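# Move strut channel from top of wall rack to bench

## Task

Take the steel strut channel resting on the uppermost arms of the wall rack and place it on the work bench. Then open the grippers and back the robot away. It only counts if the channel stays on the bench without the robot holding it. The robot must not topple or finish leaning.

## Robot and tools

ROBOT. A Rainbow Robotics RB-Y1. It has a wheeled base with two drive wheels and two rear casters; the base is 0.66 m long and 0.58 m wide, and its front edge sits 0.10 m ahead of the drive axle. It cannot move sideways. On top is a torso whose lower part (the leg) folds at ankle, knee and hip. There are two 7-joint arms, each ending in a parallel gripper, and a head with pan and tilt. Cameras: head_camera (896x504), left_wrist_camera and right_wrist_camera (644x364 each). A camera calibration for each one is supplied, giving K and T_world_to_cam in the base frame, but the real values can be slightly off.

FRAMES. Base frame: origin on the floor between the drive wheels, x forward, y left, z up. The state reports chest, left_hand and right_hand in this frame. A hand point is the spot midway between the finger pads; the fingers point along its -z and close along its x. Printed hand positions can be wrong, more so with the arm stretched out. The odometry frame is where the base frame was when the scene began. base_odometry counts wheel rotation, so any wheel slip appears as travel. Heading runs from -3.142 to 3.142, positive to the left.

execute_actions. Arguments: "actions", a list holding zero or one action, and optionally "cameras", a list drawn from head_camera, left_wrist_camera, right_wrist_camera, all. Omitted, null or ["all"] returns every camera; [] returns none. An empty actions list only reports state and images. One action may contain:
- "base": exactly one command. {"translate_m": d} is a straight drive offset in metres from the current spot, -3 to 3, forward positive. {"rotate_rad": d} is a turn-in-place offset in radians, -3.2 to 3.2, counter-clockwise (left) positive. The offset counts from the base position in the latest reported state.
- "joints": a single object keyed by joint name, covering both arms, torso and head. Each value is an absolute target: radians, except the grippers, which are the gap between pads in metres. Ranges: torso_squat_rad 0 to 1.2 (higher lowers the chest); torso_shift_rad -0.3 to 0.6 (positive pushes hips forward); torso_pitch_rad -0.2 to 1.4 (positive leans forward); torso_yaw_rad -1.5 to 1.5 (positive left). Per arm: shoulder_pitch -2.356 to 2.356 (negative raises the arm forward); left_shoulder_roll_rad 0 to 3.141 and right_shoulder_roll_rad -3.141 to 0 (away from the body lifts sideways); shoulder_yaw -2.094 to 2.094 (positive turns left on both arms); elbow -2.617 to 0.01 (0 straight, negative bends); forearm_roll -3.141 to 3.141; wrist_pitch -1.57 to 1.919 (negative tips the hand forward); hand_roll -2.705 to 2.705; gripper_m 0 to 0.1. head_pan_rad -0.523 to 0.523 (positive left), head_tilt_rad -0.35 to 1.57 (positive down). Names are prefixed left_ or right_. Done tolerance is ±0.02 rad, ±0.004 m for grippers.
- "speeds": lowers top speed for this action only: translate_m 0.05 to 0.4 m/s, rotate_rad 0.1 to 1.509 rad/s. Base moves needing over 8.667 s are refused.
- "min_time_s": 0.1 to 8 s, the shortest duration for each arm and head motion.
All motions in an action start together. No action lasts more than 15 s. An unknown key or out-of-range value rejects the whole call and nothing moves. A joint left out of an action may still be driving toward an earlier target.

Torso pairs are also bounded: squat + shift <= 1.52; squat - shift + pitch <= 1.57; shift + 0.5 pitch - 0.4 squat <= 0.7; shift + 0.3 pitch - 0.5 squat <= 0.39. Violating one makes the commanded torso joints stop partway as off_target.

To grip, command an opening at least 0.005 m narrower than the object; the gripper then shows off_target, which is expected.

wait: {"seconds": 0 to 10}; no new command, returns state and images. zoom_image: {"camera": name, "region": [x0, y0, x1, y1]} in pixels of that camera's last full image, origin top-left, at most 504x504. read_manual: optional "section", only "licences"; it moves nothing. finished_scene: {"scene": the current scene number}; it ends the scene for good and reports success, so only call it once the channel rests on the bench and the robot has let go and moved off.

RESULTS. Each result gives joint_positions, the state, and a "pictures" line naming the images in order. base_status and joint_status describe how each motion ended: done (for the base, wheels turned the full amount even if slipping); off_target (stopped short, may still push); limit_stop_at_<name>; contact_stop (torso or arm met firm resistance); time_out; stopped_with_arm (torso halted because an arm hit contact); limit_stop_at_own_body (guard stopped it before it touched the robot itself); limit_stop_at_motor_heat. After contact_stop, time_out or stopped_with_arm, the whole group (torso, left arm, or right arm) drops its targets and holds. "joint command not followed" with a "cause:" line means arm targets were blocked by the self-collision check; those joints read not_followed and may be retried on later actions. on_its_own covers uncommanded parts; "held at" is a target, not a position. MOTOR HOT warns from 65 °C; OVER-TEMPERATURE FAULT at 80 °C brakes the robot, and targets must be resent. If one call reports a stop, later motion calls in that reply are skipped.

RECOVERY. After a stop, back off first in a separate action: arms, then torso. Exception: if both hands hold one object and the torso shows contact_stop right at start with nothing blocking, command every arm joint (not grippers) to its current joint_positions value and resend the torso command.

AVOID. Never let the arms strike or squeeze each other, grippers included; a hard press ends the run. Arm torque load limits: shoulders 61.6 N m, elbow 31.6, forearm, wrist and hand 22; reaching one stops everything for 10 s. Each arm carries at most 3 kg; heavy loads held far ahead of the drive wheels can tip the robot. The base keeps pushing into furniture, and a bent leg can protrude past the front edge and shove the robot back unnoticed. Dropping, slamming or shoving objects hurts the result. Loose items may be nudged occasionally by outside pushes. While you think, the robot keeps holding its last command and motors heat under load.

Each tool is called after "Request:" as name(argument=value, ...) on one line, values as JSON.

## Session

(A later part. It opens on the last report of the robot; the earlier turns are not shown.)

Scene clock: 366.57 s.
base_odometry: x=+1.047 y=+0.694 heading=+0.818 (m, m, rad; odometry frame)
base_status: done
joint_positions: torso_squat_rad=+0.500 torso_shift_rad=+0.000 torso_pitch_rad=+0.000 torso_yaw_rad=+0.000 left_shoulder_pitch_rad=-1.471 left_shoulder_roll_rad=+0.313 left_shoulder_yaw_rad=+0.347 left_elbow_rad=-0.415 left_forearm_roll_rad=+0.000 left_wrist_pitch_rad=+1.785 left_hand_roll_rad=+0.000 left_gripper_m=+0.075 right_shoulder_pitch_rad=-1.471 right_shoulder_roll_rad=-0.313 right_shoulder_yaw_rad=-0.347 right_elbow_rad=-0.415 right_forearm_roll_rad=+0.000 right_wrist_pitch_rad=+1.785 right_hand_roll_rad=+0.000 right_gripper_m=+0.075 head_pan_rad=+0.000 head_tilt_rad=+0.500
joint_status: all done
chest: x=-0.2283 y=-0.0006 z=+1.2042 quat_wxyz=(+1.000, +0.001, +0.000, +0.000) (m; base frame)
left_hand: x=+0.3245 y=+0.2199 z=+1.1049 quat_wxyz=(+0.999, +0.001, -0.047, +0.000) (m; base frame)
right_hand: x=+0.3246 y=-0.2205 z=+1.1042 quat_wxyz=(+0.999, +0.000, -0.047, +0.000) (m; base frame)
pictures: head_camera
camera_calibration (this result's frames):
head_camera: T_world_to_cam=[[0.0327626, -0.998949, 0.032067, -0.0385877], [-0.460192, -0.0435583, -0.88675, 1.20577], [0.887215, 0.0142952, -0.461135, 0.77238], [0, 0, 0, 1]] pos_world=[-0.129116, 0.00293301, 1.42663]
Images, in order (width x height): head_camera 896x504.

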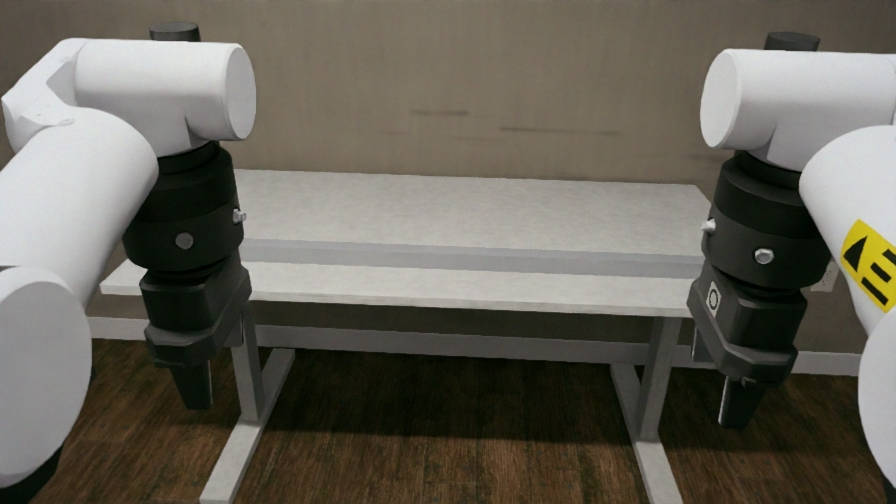

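Request:
execute_actions(actions=[{"joints":{"left_shoulder_pitch_rad":-0.1,"left_shoulder_roll_rad":0.1,"left_shoulder_yaw_rad":0,"left_elbow_rad":-0.2,"left_wrist_pitch_rad":0.3,"right_shoulder_pitch_rad":-0.1,"right_shoulder_roll_rad":-0.1,"right_shoulder_yaw_rad":0,"right_elbow_rad":-0.2,"right_wrist_pitch_rad":0.3}}], cameras=["head_camera"])

Scene clock: 373.27 s.
base_odometry: x=+1.047 y=+0.694 heading=+0.818 (m, m, rad; odometry frame)
base_status: not commanded
joint_positions: torso_squat_rad=+0.500 torso_shift_rad=+0.000 torso_pitch_rad=+0.000 torso_yaw_rad=+0.000 left_shoulder_pitch_rad=-0.100 left_shoulder_roll_rad=+0.100 left_shoulder_yaw_rad=+0.000 left_elbow_rad=-0.200 left_forearm_roll_rad=+0.000 left_wrist_pitch_rad=+0.300 left_hand_roll_rad=+0.000 left_gripper_m=+0.075 right_shoulder_pitch_rad=-0.100 right_shoulder_roll_rad=-0.100 right_shoulder_yaw_rad=+0.000 right_elbow_rad=-0.200 right_forearm_roll_rad=+0.000 right_wrist_pitch_rad=+0.300 right_hand_roll_rad=+0.000 right_gripper_m=+0.075 head_pan_rad=+0.000 head_tilt_rad=+0.500
joint_status: all done
chest: x=-0.2283 y=-0.0006 z=+1.2042 quat_wxyz=(+1.000, +0.001, +0.000, +0.000) (m; base frame)
left_hand: x=-0.1266 y=+0.2942 z=+0.5321 quat_wxyz=(+0.999, +0.051, +0.002, -0.012) (m; base frame)
right_hand: x=-0.1264 y=-0.2936 z=+0.5313 quat_wxyz=(+0.999, -0.050, +0.002, +0.012) (m; base frame)
pictures: head_camera
camera_calibration (this result's frames):
head_camera: T_world_to_cam=[[0.0327629, -0.998949, 0.0320667, -0.0385872], [-0.460196, -0.0435583, -0.886748, 1.20577], [0.887212, 0.0142954, -0.46114, 0.772388], [0, 0, 0, 1]] pos_world=[-0.129118, 0.00293288, 1.42663]
Images, in order (width x height): head_camera 896x504.

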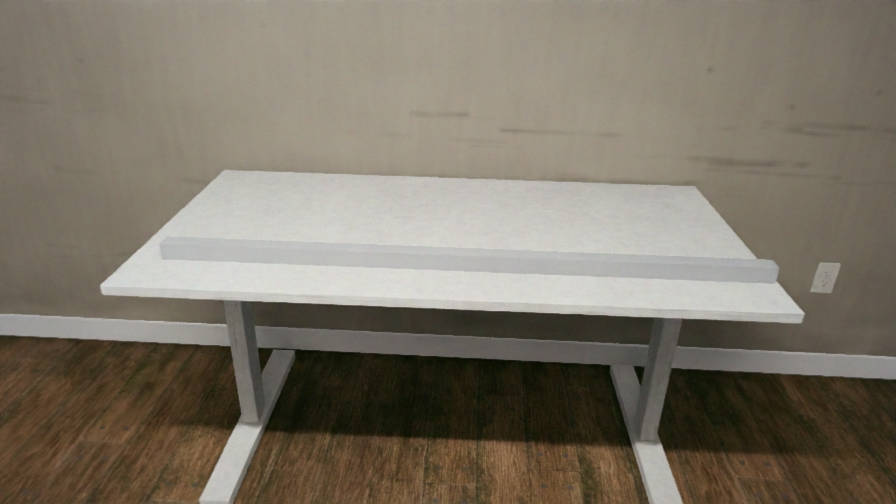

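Request:
zoom_image(camera="head_camera", region=[680, 220, 840, 340])

Region (680, 220, 840, 340) of head_camera's 896x504 image, scaled by 3.150, with more detail than that image has; it fills the top 378 rows of this view, and the rest is white.

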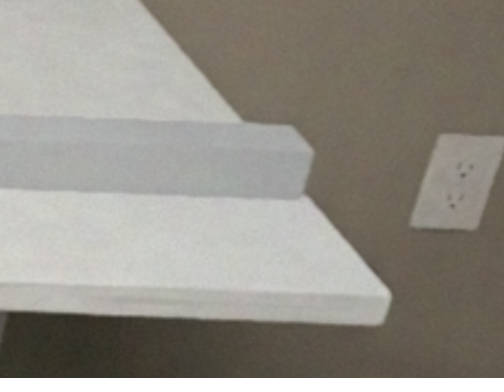

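Request:
finished_scene(scene=1)

The scene is finished: the task was done.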